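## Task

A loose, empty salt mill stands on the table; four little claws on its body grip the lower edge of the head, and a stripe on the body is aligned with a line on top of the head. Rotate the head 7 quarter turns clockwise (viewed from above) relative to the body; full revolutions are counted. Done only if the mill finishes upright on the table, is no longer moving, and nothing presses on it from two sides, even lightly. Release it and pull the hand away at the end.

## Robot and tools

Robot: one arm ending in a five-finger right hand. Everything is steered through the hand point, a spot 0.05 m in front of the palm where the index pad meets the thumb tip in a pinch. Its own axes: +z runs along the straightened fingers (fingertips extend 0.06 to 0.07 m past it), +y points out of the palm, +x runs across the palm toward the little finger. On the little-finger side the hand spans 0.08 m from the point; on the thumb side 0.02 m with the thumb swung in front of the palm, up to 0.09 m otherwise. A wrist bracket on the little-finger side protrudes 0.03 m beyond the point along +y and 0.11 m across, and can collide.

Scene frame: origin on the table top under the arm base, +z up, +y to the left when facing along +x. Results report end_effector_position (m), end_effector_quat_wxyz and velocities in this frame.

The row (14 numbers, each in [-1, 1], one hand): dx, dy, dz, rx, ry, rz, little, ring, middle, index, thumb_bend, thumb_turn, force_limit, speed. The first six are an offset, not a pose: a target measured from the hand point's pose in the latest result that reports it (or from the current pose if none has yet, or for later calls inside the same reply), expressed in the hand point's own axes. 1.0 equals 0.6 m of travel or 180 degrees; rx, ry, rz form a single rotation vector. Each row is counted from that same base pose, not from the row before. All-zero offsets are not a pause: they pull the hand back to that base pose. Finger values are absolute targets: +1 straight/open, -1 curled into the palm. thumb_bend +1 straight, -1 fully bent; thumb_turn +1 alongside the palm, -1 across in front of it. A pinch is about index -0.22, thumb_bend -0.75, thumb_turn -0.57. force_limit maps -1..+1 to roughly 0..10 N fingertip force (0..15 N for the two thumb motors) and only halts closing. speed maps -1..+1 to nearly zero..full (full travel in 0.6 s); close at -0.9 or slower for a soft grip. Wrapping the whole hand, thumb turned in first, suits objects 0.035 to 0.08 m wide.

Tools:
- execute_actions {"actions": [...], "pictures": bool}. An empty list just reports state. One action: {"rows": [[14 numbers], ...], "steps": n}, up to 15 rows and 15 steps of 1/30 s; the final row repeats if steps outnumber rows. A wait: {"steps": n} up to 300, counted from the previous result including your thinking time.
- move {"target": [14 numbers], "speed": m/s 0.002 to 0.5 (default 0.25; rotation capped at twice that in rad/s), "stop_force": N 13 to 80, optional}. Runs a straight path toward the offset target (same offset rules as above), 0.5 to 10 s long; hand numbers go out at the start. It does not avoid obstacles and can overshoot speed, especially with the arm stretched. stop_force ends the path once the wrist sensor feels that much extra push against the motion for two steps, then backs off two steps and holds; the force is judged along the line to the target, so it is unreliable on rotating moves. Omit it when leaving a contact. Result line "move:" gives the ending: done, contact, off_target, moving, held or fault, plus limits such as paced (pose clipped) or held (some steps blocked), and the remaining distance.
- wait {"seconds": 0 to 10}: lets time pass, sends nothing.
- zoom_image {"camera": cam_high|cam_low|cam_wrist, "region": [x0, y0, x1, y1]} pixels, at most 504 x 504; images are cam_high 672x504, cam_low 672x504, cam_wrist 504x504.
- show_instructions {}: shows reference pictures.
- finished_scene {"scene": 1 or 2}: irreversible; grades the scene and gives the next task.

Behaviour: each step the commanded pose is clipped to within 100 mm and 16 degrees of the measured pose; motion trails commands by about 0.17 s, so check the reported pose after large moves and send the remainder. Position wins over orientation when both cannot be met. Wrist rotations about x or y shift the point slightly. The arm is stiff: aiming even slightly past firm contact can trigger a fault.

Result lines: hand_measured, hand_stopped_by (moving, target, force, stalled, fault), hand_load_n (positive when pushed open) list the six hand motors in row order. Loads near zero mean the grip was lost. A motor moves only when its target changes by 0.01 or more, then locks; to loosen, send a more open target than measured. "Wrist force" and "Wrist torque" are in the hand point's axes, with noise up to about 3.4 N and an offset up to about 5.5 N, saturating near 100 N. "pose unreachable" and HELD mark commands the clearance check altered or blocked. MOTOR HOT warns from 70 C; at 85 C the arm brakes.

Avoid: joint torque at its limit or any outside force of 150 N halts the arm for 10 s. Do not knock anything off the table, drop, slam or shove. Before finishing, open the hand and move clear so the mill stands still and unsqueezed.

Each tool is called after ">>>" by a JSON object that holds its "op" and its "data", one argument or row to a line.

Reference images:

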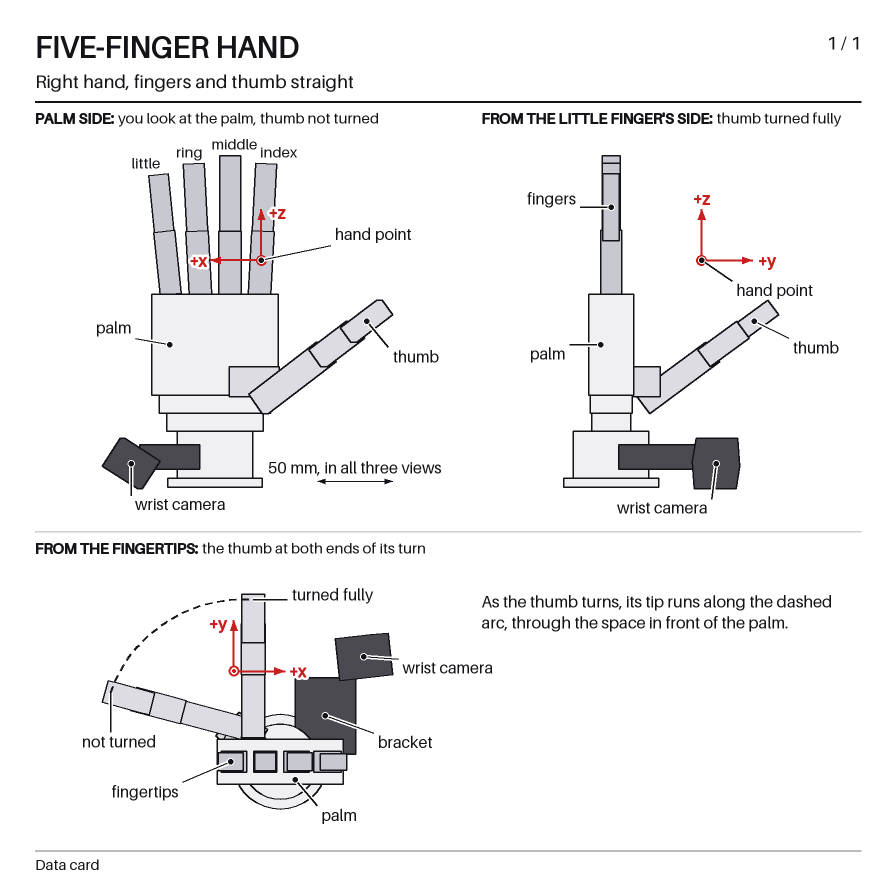

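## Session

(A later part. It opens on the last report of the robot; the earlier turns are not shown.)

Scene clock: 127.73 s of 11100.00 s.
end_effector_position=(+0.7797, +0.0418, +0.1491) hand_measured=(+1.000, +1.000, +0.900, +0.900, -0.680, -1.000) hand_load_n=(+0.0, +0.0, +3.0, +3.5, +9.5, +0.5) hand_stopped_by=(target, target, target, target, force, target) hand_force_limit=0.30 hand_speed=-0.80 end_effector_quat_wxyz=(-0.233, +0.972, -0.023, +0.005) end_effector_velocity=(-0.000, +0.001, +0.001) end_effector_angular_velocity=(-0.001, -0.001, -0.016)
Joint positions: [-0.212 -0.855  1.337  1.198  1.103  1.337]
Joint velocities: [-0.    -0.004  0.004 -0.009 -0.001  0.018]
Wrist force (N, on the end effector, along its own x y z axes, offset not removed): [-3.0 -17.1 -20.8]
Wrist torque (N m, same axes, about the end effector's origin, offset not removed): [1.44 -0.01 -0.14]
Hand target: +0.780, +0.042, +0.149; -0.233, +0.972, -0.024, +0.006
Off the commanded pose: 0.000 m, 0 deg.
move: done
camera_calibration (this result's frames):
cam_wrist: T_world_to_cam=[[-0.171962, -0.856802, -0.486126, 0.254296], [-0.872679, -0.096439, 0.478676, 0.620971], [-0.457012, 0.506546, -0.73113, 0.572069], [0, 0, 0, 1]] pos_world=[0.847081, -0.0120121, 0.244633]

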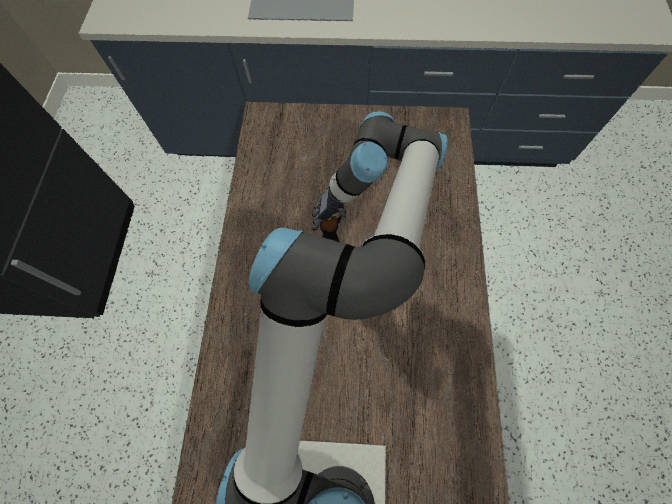

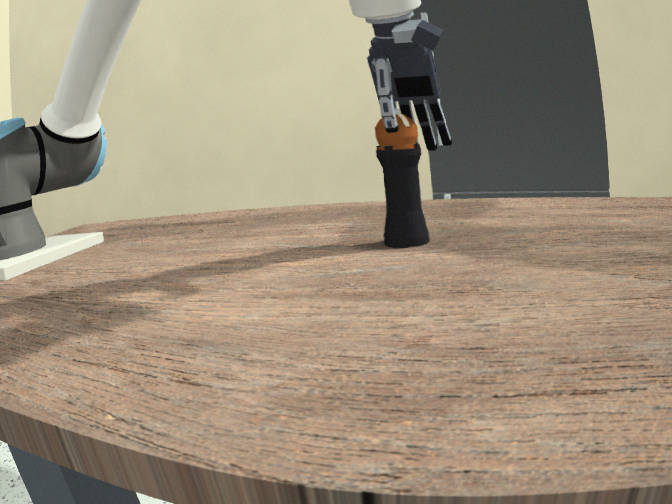

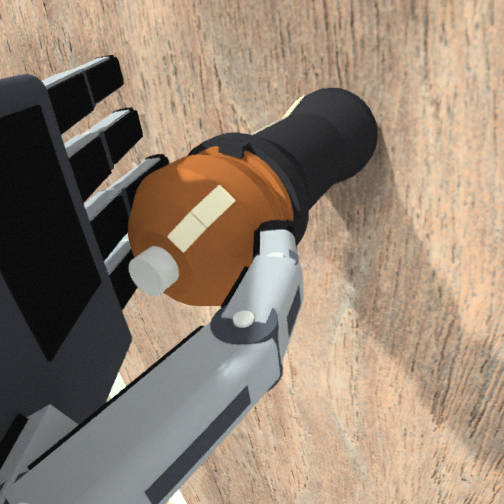

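>>> {"op": "move", "data": {
  "target": [-0.01491,-0.0086,0.00436,0,0.0502,0.0991,1,1,0.9,0.9,-0.95,-1,0.3,-0.8],
  "speed": 0.25
}}

>>> {"op": "move", "data": {
  "target": [-0.01491,-0.00785,0.0040,0,0.0502,0.0991,1,1,0.9,0.9,-0.95,-1,0.3,-0.8],
  "speed": 0.25
}}

>>> {"op": "move", "data": {
  "target": [-0.01491,-0.00785,0.0040,0,0.0502,0.0991,1,1,0.9,0.9,-0.95,-1,0.3,-0.8],
  "speed": 0.25
}}

>>> {"op": "move", "data": {
  "target": [-0.01491,-0.00785,0.0040,0,0.0502,0.0991,1,1,0.9,0.9,-0.95,-1,0.3,-0.8],
  "speed": 0.25
}}

>>> {"op": "move", "data": {
  "target": [-0.01491,-0.00785,0.0040,0,0.0502,0.0991,1,1,0.9,0.9,-0.95,-1,0.3,-0.8],
  "speed": 0.25
}}

Scene clock: 130.83 s of 11100.00 s.
end_effector_position=(+0.7711, +0.0480, +0.1491) hand_measured=(+1.000, +1.000, +0.900, +0.900, -0.680, -1.000) hand_load_n=(+0.0, +0.0, +2.0, +2.5, +10.5, +1.0) hand_stopped_by=(target, target, target, target, force, target) hand_force_limit=0.30 hand_speed=-0.80 end_effector_quat_wxyz=(-0.229, +0.954, -0.190, +0.045) end_effector_velocity=(-0.000, -0.000, +0.001) end_effector_angular_velocity=(-0.003, -0.003, -0.016)
Joint positions: [-0.223 -0.92   1.412  1.018  1.096  1.716]
Joint velocities: [-0.    -0.006  0.004 -0.01   0.003  0.018]
Wrist force (N, on the end effector, along its own x y z axes, offset not removed): [-6.9 -7.6 -16.2]
Wrist torque (N m, same axes, about the end effector's origin, offset not removed): [1.08 0.29 -0.17]
Hand target: +0.771, +0.048, +0.149; -0.228, +0.953, -0.191, +0.045
Off the commanded pose: 0.000 m, 0 deg.
move: done
camera_calibration (this result's frames):
cam_wrist: T_world_to_cam=[[-0.453214, -0.747078, -0.486283, 0.469674], [-0.853269, 0.205734, 0.479173, 0.584505], [-0.257935, 0.632098, -0.7307, 0.405434], [0, 0, 0, 1]] pos_world=[0.816178, -0.0256436, 0.244566]

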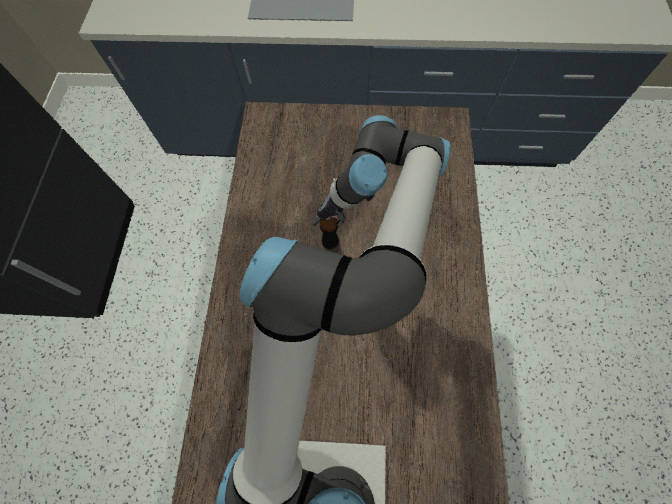

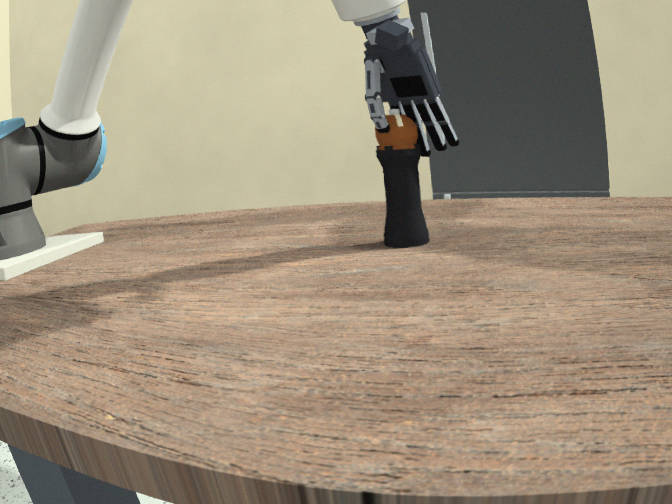

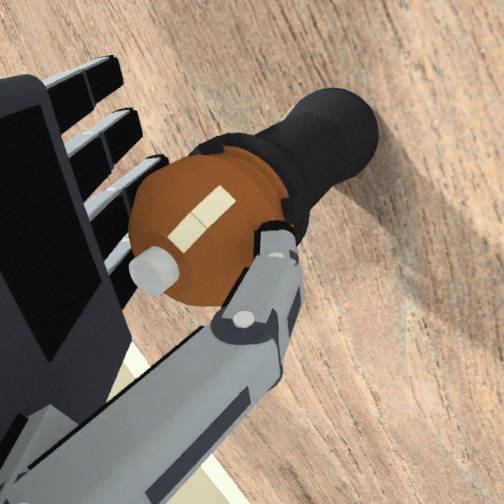

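Scene clock: 132.10 s of 11100.00 s.
end_effector_position=(+0.7649, +0.0563, +0.1490) hand_measured=(+1.000, +1.000, +0.900, +0.900, -0.680, -1.000) hand_load_n=(+0.0, +0.0, +2.0, +2.0, +11.0, +1.0) hand_stopped_by=(target, target, target, target, force, target) hand_force_limit=0.30 hand_speed=-0.80 end_effector_quat_wxyz=(-0.217, +0.906, -0.352, +0.084) end_effector_velocity=(+0.000, -0.001, -0.001) end_effector_angular_velocity=(-0.002, -0.000, -0.016)
Joint positions: [-0.219 -0.987  1.487  0.845  1.148  2.101]
Joint velocities: [-0.    -0.001  0.003 -0.009  0.005  0.017]
Wrist force (N, on the end effector, along its own x y z axes, offset not removed): [-4.4 -6.1 -15.1]
Wrist torque (N m, same axes, about the end effector's origin, offset not removed): [0.65 0.05 -0.15]
Hand target: +0.765, +0.056, +0.149; -0.217, +0.906, -0.353, +0.084
Off the commanded pose: 0.000 m, 0 deg.
move: done
camera_calibration (this result's frames):
cam_wrist: T_world_to_cam=[[-0.680414, -0.548413, -0.486086, 0.635602], [-0.732285, 0.483293, 0.479777, 0.469286], [-0.0281941, 0.682401, -0.730434, 0.219972], [0, 0, 0, 1]] pos_world=[0.782326, -0.0283391, 0.244479]

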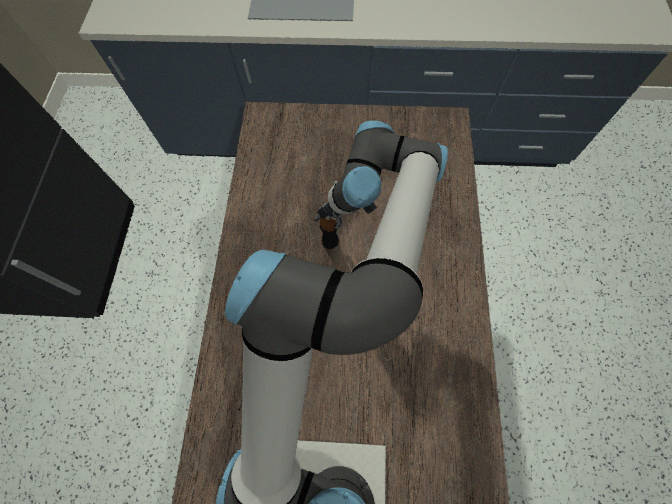

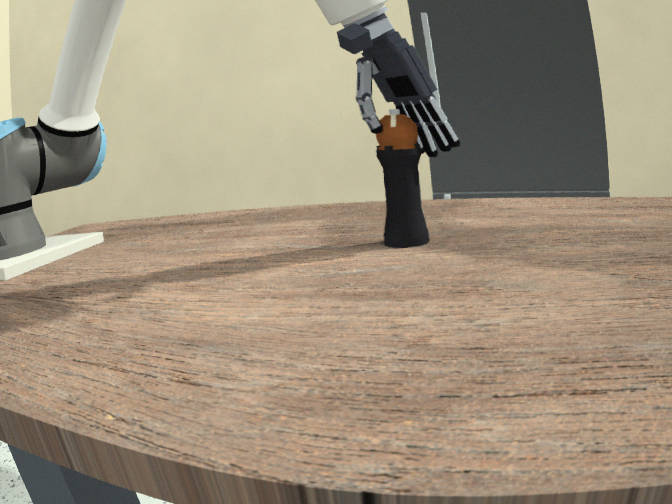

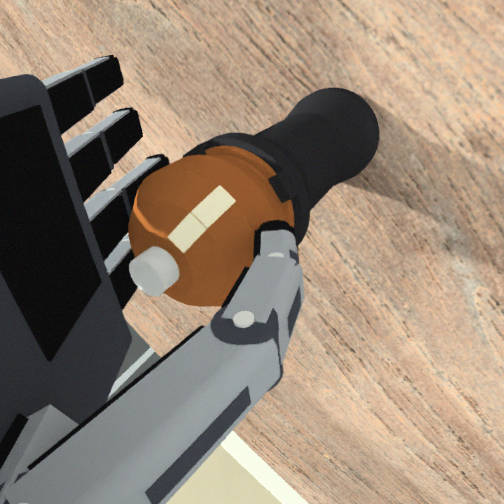

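Scene clock: 133.37 s of 11100.00 s.
end_effector_position=(+0.7618, +0.0662, +0.1490) hand_measured=(+1.000, +1.000, +0.900, +0.900, -0.680, -1.000) hand_load_n=(+0.0, +0.0, +2.0, +2.5, +11.0, +1.5) hand_stopped_by=(target, target, target, target, force, target) hand_force_limit=0.30 hand_speed=-0.80 end_effector_quat_wxyz=(-0.200, +0.832, -0.503, +0.119) end_effector_velocity=(-0.001, +0.000, -0.000) end_effector_angular_velocity=(-0.002, +0.001, -0.014)
Joint positions: [-0.198 -1.044  1.55   0.705  1.256  2.478]
Joint velocities: [ 0.002 -0.002  0.003 -0.004  0.007  0.014]
Wrist force (N, on the end effector, along its own x y z axes, offset not removed): [-4.1 -7.6 -14.6]
Wrist torque (N m, same axes, about the end effector's origin, offset not removed): [0.94 -0.10 -0.20]
Hand target: +0.762, +0.066, +0.149; -0.200, +0.832, -0.504, +0.120
Off the commanded pose: 0.000 m, 0 deg.
move: done
camera_calibration (this result's frames):
cam_wrist: T_world_to_cam=[[-0.826616, -0.28434, -0.485651, 0.732803], [-0.5241, 0.703314, 0.480281, 0.289092], [0.205002, 0.651537, -0.730393, 0.0374691], [0, 0, 0, 1]] pos_world=[0.749578, -0.0193697, 0.244408]

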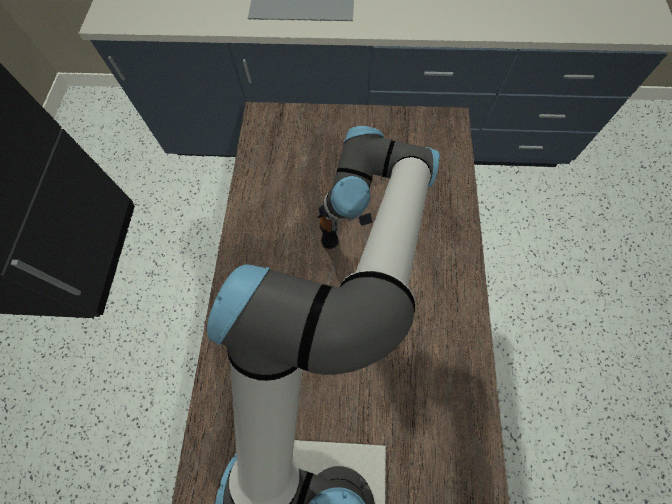

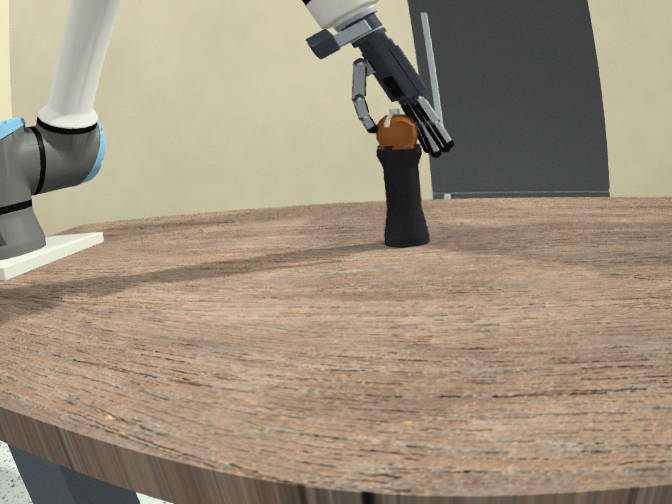

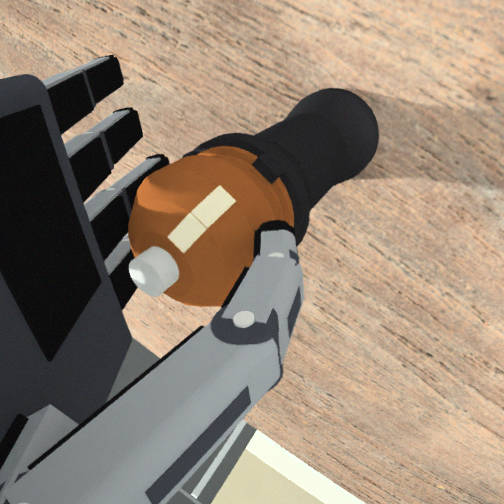

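Scene clock: 134.63 s of 11100.00 s.
end_effector_position=(+0.7624, +0.0765, +0.1489) hand_measured=(+1.000, +1.000, +0.900, +0.900, -0.680, -1.000) hand_load_n=(+0.0, +0.0, +2.0, +2.0, +11.0, +1.0) hand_stopped_by=(target, target, target, target, force, target) hand_force_limit=0.30 hand_speed=-0.80 end_effector_quat_wxyz=(-0.176, +0.733, -0.640, +0.152) end_effector_velocity=(+0.000, +0.001, +0.000) end_effector_angular_velocity=(-0.001, -0.000, -0.014)
Joint positions: [-0.162 -1.08   1.589  0.62   1.409  2.84 ]
Joint velocities: [ 0.003 -0.001  0.    -0.002  0.008  0.015]
Wrist force (N, on the end effector, along its own x y z axes, offset not removed): [-2.3 -3.6 -12.0]
Wrist torque (N m, same axes, about the end effector's origin, offset not removed): [0.84 -0.31 0.00]
Hand target: +0.762, +0.077, +0.149; -0.176, +0.732, -0.640, +0.152
Off the commanded pose: 0.000 m, 0 deg.
move: done
camera_calibration (this result's frames):
cam_wrist: T_world_to_cam=[[-0.874338, 0.0137689, -0.485123, 0.749666], [-0.253434, 0.839525, 0.480592, 0.0653399], [0.41389, 0.543146, -0.730539, -0.120348], [0, 0, 0, 1]] pos_world=[0.721831, 0.000189908, 0.24436]

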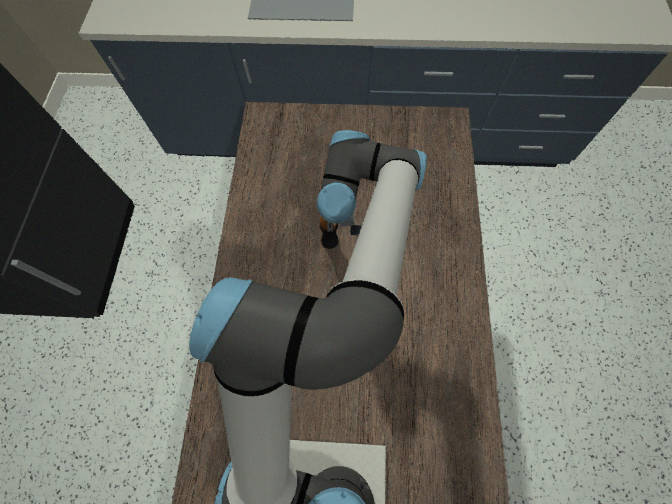

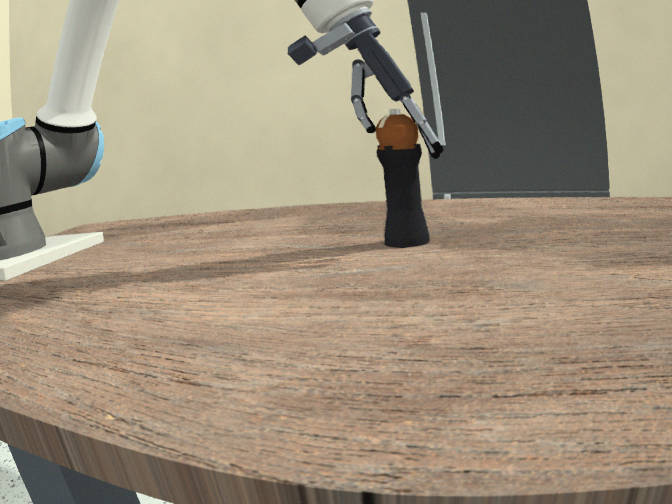

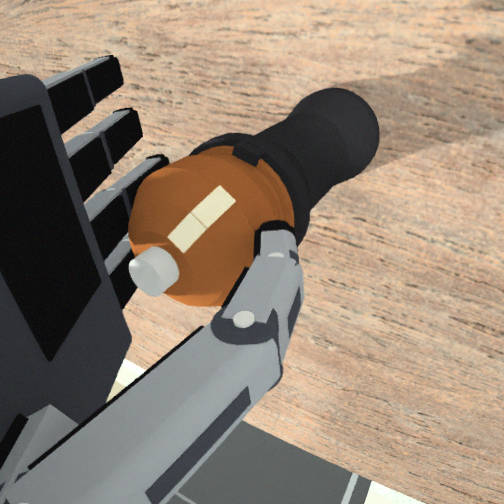

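Scene clock: 135.90 s of 11100.00 s.
end_effector_position=(+0.7664, +0.0860, +0.1489) hand_measured=(+1.000, +1.000, +0.900, +0.900, -0.680, -1.000) hand_load_n=(+0.0, +0.0, +2.0, +2.5, +11.0, +1.0) hand_stopped_by=(target, target, target, target, force, target) hand_force_limit=0.30 hand_speed=-0.80 end_effector_quat_wxyz=(+0.147, -0.611, +0.757, -0.180) end_effector_velocity=(+0.000, +0.001, +0.000) end_effector_angular_velocity=(-0.001, +0.001, -0.014)
Joint positions: [-0.116 -1.09   1.598  0.597  1.584  3.194]
Joint velocities: [ 0.003  0.    -0.001  0.001  0.008  0.015]
Wrist force (N, on the end effector, along its own x y z axes, offset not removed): [-4.6 -7.1 -13.0]
Wrist torque (N m, same axes, about the end effector's origin, offset not removed): [0.71 -0.06 -0.18]
Hand target: +0.766, +0.086, +0.149; +0.147, -0.611, +0.757, -0.180
Off the commanded pose: 0.000 m, 0 deg.
move: done
camera_calibration (this result's frames):
cam_wrist: T_world_to_cam=[[-0.817763, 0.310386, -0.48469, 0.68414], [0.0474259, 0.875601, 0.480701, -0.175315], [0.573598, 0.370112, -0.730754, -0.234674], [0, 0, 0, 1]] pos_world=[0.702387, 0.0280143, 0.244381]

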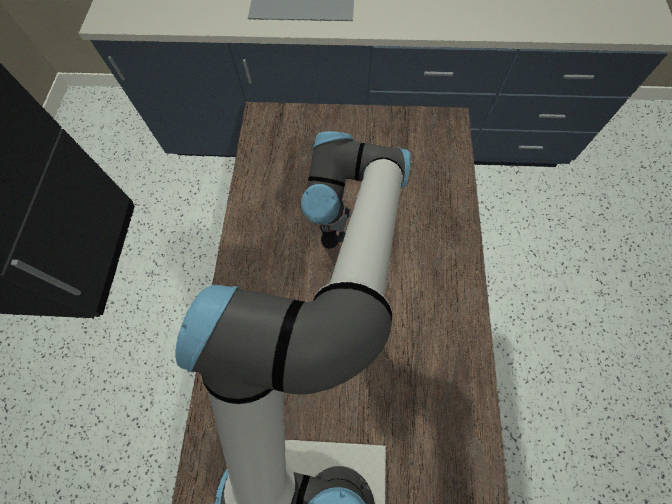

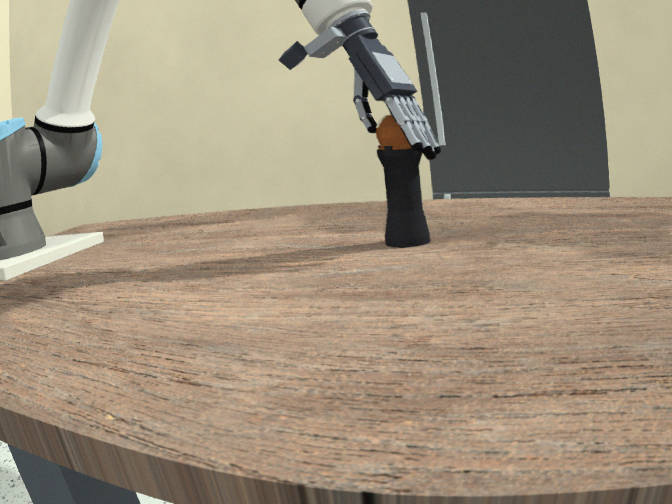

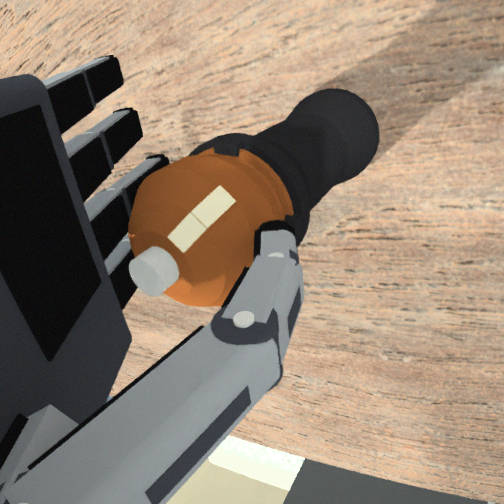

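>>> {"op": "move", "data": {
  "target": [-0.0154,-0.0077,0.0043,0,0.0502,0.0991,1,1,0.9,0.9,-0.95,-1,0.3,-0.8],
  "speed": 0.25
}}

>>> {"op": "move", "data": {
  "target": [-0.0154,-0.0078,0.00415,0,0.0502,0.0991,1,1,0.9,0.9,-0.95,-1,0.3,-0.8],
  "speed": 0.25
}}

>>> {"op": "move", "data": {
  "target": [-0.0154,-0.0078,0.00415,0,0.0502,0.0991,1,1,0.9,0.9,-0.95,-1,0.3,-0.8],
  "speed": 0.25
}}

>>> {"op": "move", "data": {
  "target": [-0.0154,-0.00785,0.00405,0,0.0502,0.0991,1,1,0.9,0.9,-0.95,-1,0.3,-0.8],
  "speed": 0.25
}}

>>> {"op": "move", "data": {
  "target": [-0.0154,-0.00785,0.00405,0,0.0502,0.0991,1,1,0.9,0.9,-0.95,-1,0.3,-0.8],
  "speed": 0.25
}}

Scene clock: 139.27 s of 11100.00 s.
end_effector_position=(+0.7735, +0.0938, +0.1487) hand_measured=(+1.000, +1.000, +0.900, +0.900, -0.680, -1.000) hand_load_n=(+0.0, +0.0, +2.0, +2.0, +11.0, +0.5) hand_stopped_by=(target, target, target, target, force, target) hand_force_limit=0.30 hand_speed=-0.80 end_effector_quat_wxyz=(+0.114, -0.472, +0.851, -0.202) end_effector_velocity=(-0.001, +0.002, -0.001) end_effector_angular_velocity=(-0.001, +0.003, -0.013)
Joint positions: [-0.066 -1.069  1.574  0.641  1.757  3.553]
Joint velocities: [ 0.005  0.002 -0.001  0.004  0.008  0.016]
Wrist force (N, on the end effector, along its own x y z axes, offset not removed): [-2.6 -4.8 -20.4]
Wrist torque (N m, same axes, about the end effector's origin, offset not removed): [1.21 0.03 0.05]
Hand target: +0.774, +0.094, +0.149; +0.113, -0.471, +0.851, -0.202
Off the commanded pose: 0.000 m, 0 deg.
move: done
camera_calibration (this result's frames):
cam_wrist: T_world_to_cam=[[-0.663645, 0.570136, -0.484273, 0.543767], [0.342666, 0.807166, 0.480691, -0.404359], [0.664947, 0.153064, -0.731038, -0.292075], [0, 0, 0, 1]] pos_world=[0.693643, 0.0610701, 0.244185]

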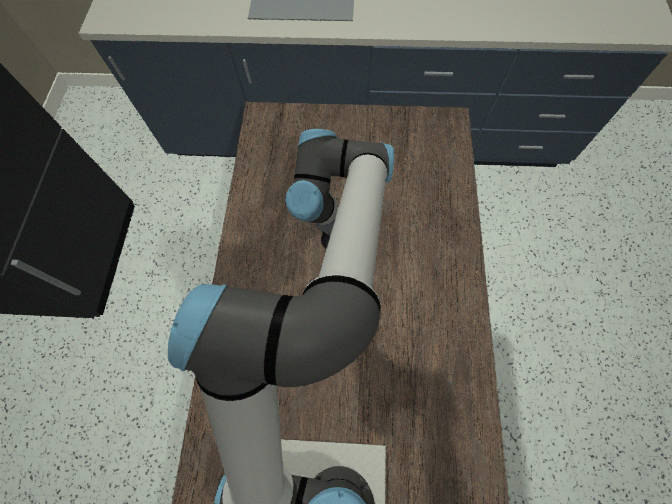

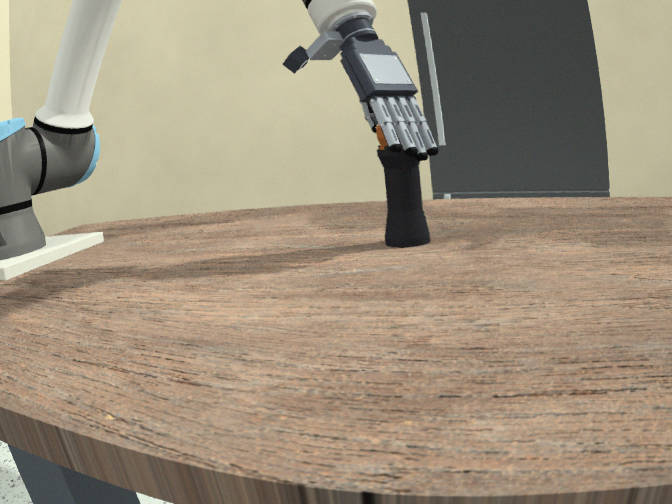

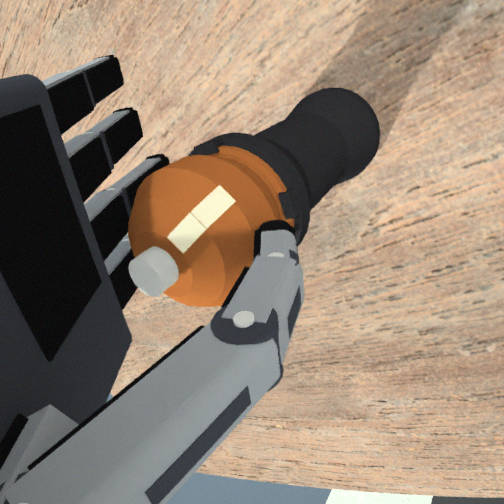

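Scene clock: 140.53 s of 11100.00 s.
end_effector_position=(+0.7829, +0.0987, +0.1486) hand_measured=(+1.000, +1.000, +0.900, +0.900, -0.680, -1.000) hand_load_n=(+0.0, +0.0, +2.5, +2.5, +11.5, +1.5) hand_stopped_by=(target, target, target, target, force, target) hand_force_limit=0.30 hand_speed=-0.80 end_effector_quat_wxyz=(+0.077, -0.318, +0.919, -0.219) end_effector_velocity=(-0.001, +0.002, -0.000) end_effector_angular_velocity=(+0.001, +0.003, -0.015)
Joint positions: [-0.022 -1.023  1.521  0.748  1.903  3.929]
Joint velocities: [ 0.003  0.003 -0.003  0.009  0.005  0.019]
Wrist force (N, on the end effector, along its own x y z axes, offset not removed): [-5.5 -10.3 -16.5]
Wrist torque (N m, same axes, about the end effector's origin, offset not removed): [0.91 0.00 -0.21]
Hand target: +0.783, +0.099, +0.149; +0.076, -0.317, +0.920, -0.219
Off the commanded pose: 0.000 m, 0 deg.
move: done
camera_calibration (this result's frames):
cam_wrist: T_world_to_cam=[[-0.430319, 0.761993, -0.483935, 0.345458], [0.596992, 0.642361, 0.480597, -0.594332], [0.677072, -0.0820951, -0.731323, -0.285369], [0, 0, 0, 1]] pos_world=[0.696684, 0.0951121, 0.244116]

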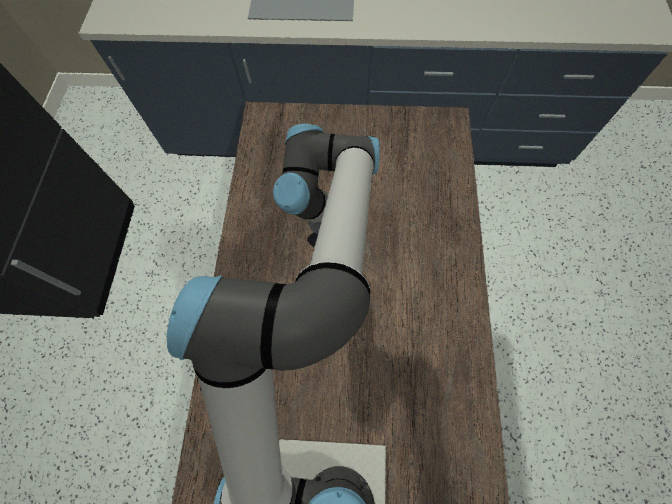

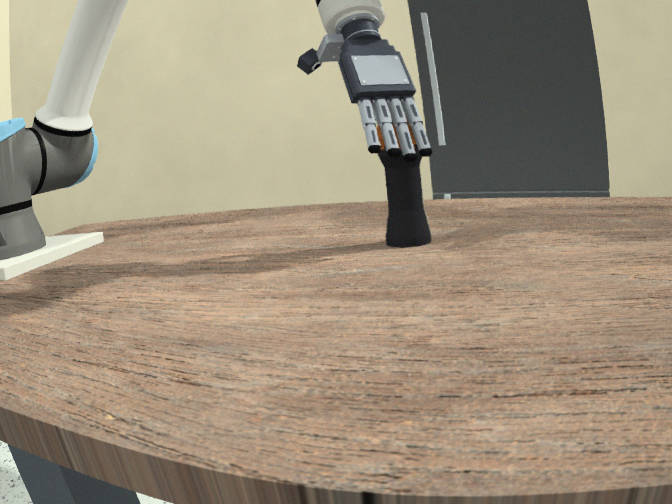

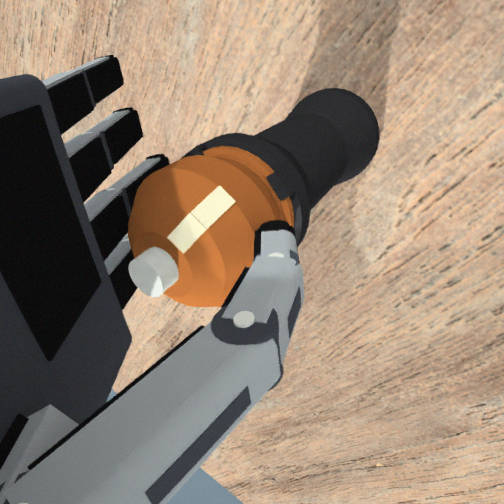

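Scene clock: 141.80 s of 11100.00 s.
end_effector_position=(+0.7934, +0.1002, +0.1485) hand_measured=(+1.000, +1.000, +0.900, +0.900, -0.680, -1.000) hand_load_n=(+0.0, +0.0, +2.0, +2.0, +12.0, +0.5) hand_stopped_by=(target, target, target, target, force, target) hand_force_limit=0.30 hand_speed=-0.80 end_effector_quat_wxyz=(+0.038, -0.154, +0.961, -0.228) end_effector_velocity=(+0.001, +0.001, +0.001) end_effector_angular_velocity=(-0.001, +0.000, -0.015)
Joint positions: [ 0.01  -0.959  1.45   0.908  1.997  4.325]
Joint velocities: [ 0.002  0.004 -0.006  0.01   0.004  0.018]
Wrist force (N, on the end effector, along its own x y z axes, offset not removed): [-3.8 -6.3 -20.9]
Wrist torque (N m, same axes, about the end effector's origin, offset not removed): [1.16 0.27 -0.09]
Hand target: +0.793, +0.100, +0.148; +0.037, -0.153, +0.961, -0.228
Off the commanded pose: 0.000 m, 0 deg.
move: done
camera_calibration (this result's frames):
cam_wrist: T_world_to_cam=[[-0.145615, 0.863083, -0.483616, 0.112755], [0.780085, 0.400815, 0.480432, -0.72253], [0.608493, -0.307303, -0.731643, -0.215407], [0, 0, 0, 1]] pos_world=[0.711128, 0.126089, 0.244055]

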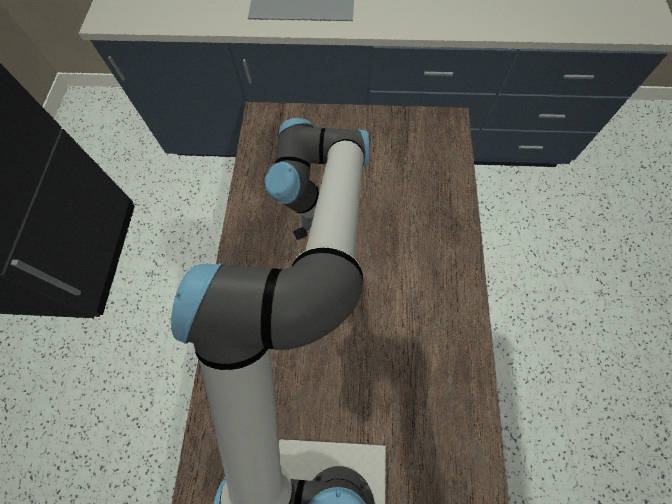

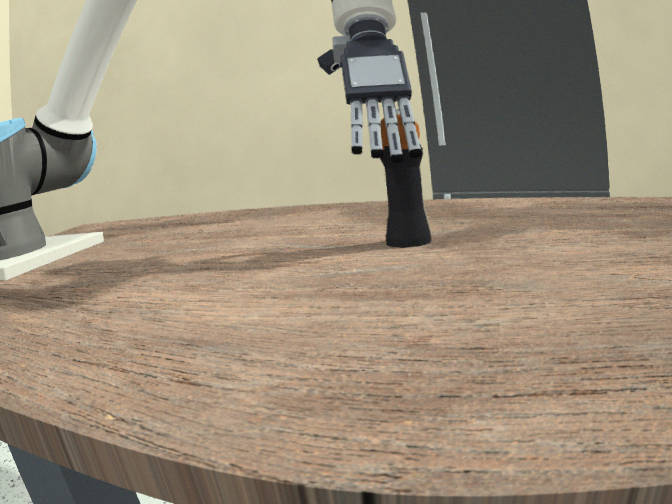

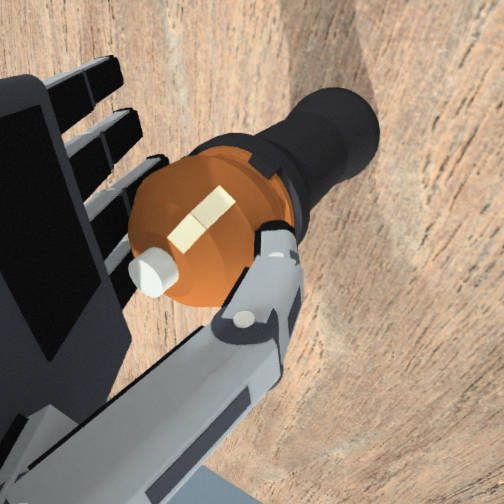

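Scene clock: 143.07 s of 11100.00 s.
end_effector_position=(+0.8038, +0.0980, +0.1485) hand_measured=(+1.000, +1.000, +0.900, +0.900, -0.680, -1.000) hand_load_n=(+0.0, +0.0, +2.5, +3.0, +12.0, +1.5) hand_stopped_by=(target, target, target, target, force, target) hand_force_limit=0.30 hand_speed=-0.80 end_effector_quat_wxyz=(-0.002, +0.014, +0.973, -0.231) end_effector_velocity=(+0.001, +0.000, +0.001) end_effector_angular_velocity=(+0.000, -0.000, -0.017)
Joint positions: [ 0.027 -0.89   1.372  1.094  2.028  4.726]
Joint velocities: [ 0.001  0.004 -0.007  0.011 -0.     0.019]
Wrist force (N, on the end effector, along its own x y z axes, offset not removed): [-6.6 -11.3 -20.2]
Wrist torque (N m, same axes, about the end effector's origin, offset not removed): [1.24 0.23 -0.26]
Hand target: +0.804, +0.098, +0.148; -0.003, +0.015, +0.973, -0.231
Off the commanded pose: 0.000 m, 0 deg.
move: done
camera_calibration (this result's frames):
cam_wrist: T_world_to_cam=[[0.156558, 0.861316, -0.483347, -0.126585], [0.870092, 0.111299, 0.480158, -0.773674], [0.467364, -0.495729, -0.732, -0.0904563], [0, 0, 0, 1]] pos_world=[0.735262, 0.150297, 0.244087]

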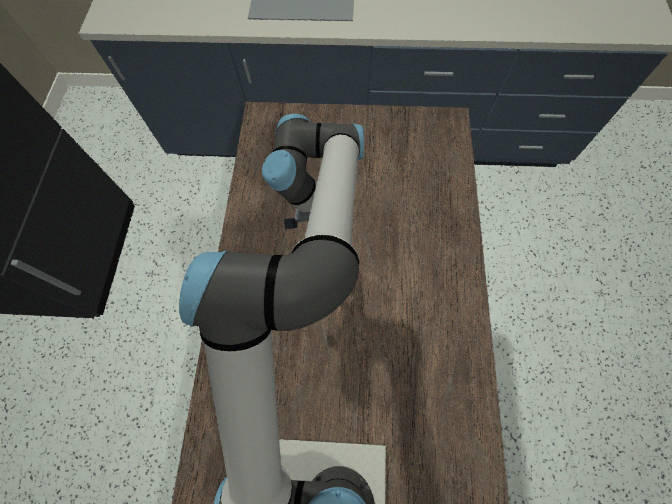

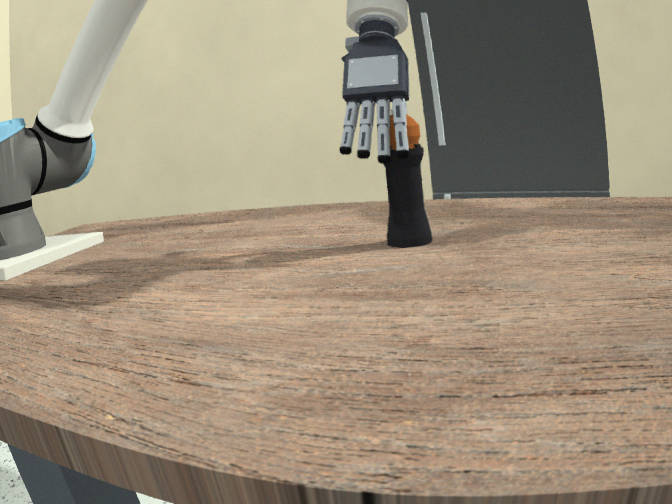

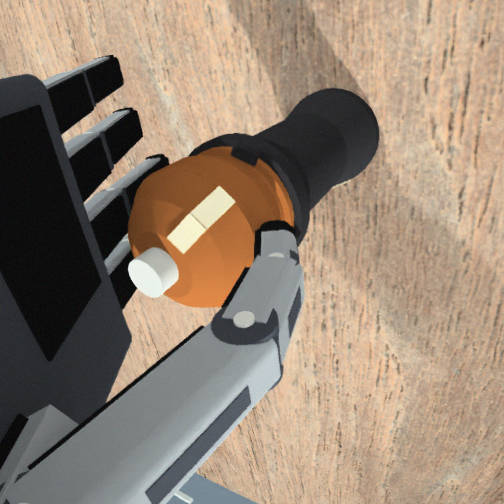

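Scene clock: 144.33 s of 11100.00 s.
end_effector_position=(+0.8128, +0.0924, +0.1484) hand_measured=(+1.000, +1.000, +0.900, +0.900, -0.680, -1.000) hand_load_n=(+0.0, +0.0, +2.5, +2.5, +12.0, +0.5) hand_stopped_by=(target, target, target, target, force, target) hand_force_limit=0.30 hand_speed=-0.80 end_effector_quat_wxyz=(-0.043, +0.182, +0.956, -0.227) end_effector_velocity=(+0.000, -0.001, -0.001) end_effector_angular_velocity=(-0.001, +0.002, -0.017)
Joint positions: [ 0.028 -0.826  1.298  1.274  1.996  5.11 ]
Joint velocities: [-0.     0.004 -0.004  0.01  -0.002  0.018]
Wrist force (N, on the end effector, along its own x y z axes, offset not removed): [-5.8 -9.3 -24.0]
Wrist torque (N m, same axes, about the end effector's origin, offset not removed): [1.26 0.45 -0.30]
Hand target: +0.813, +0.092, +0.148; -0.043, +0.183, +0.956, -0.227
Off the commanded pose: 0.000 m, 0 deg.
move: done
camera_calibration (this result's frames):
cam_wrist: T_world_to_cam=[[0.440116, 0.756874, -0.483157, -0.344065], [0.856233, -0.191659, 0.479721, -0.741564], [0.270487, -0.624827, -0.732412, 0.0745812], [0, 0, 0, 1]] pos_world=[0.766207, 0.164887, 0.24413]

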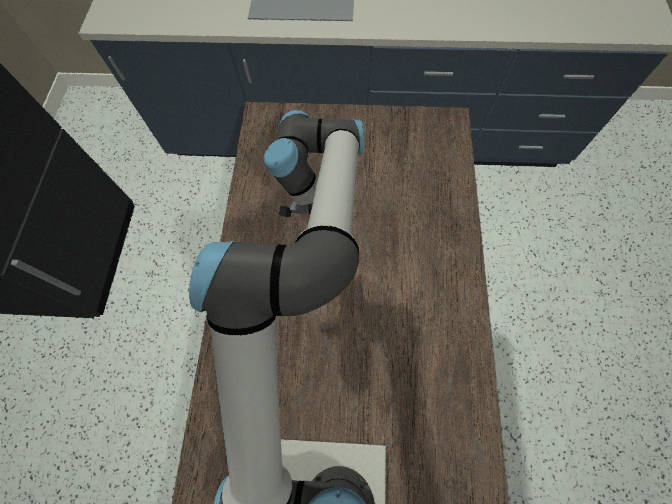

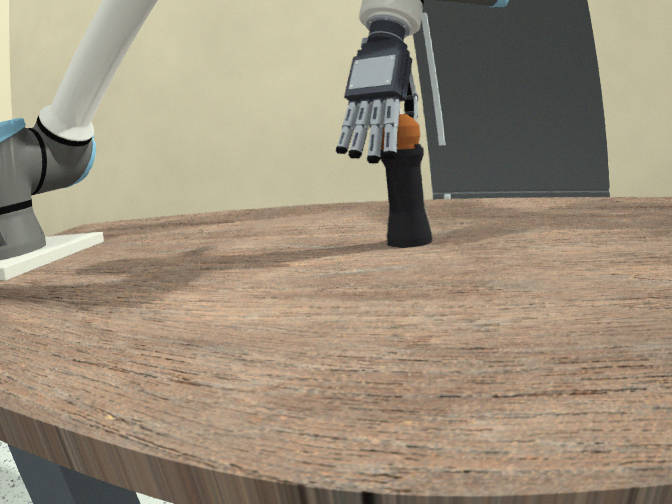

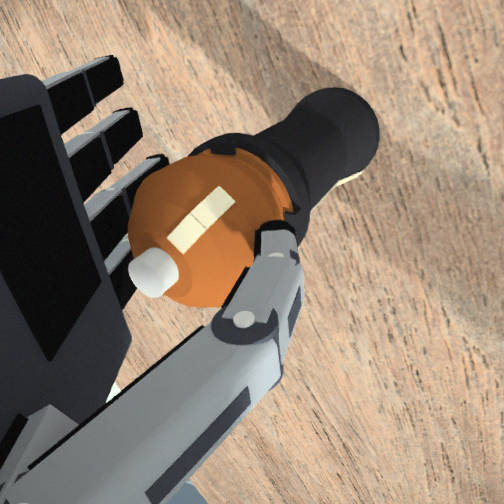

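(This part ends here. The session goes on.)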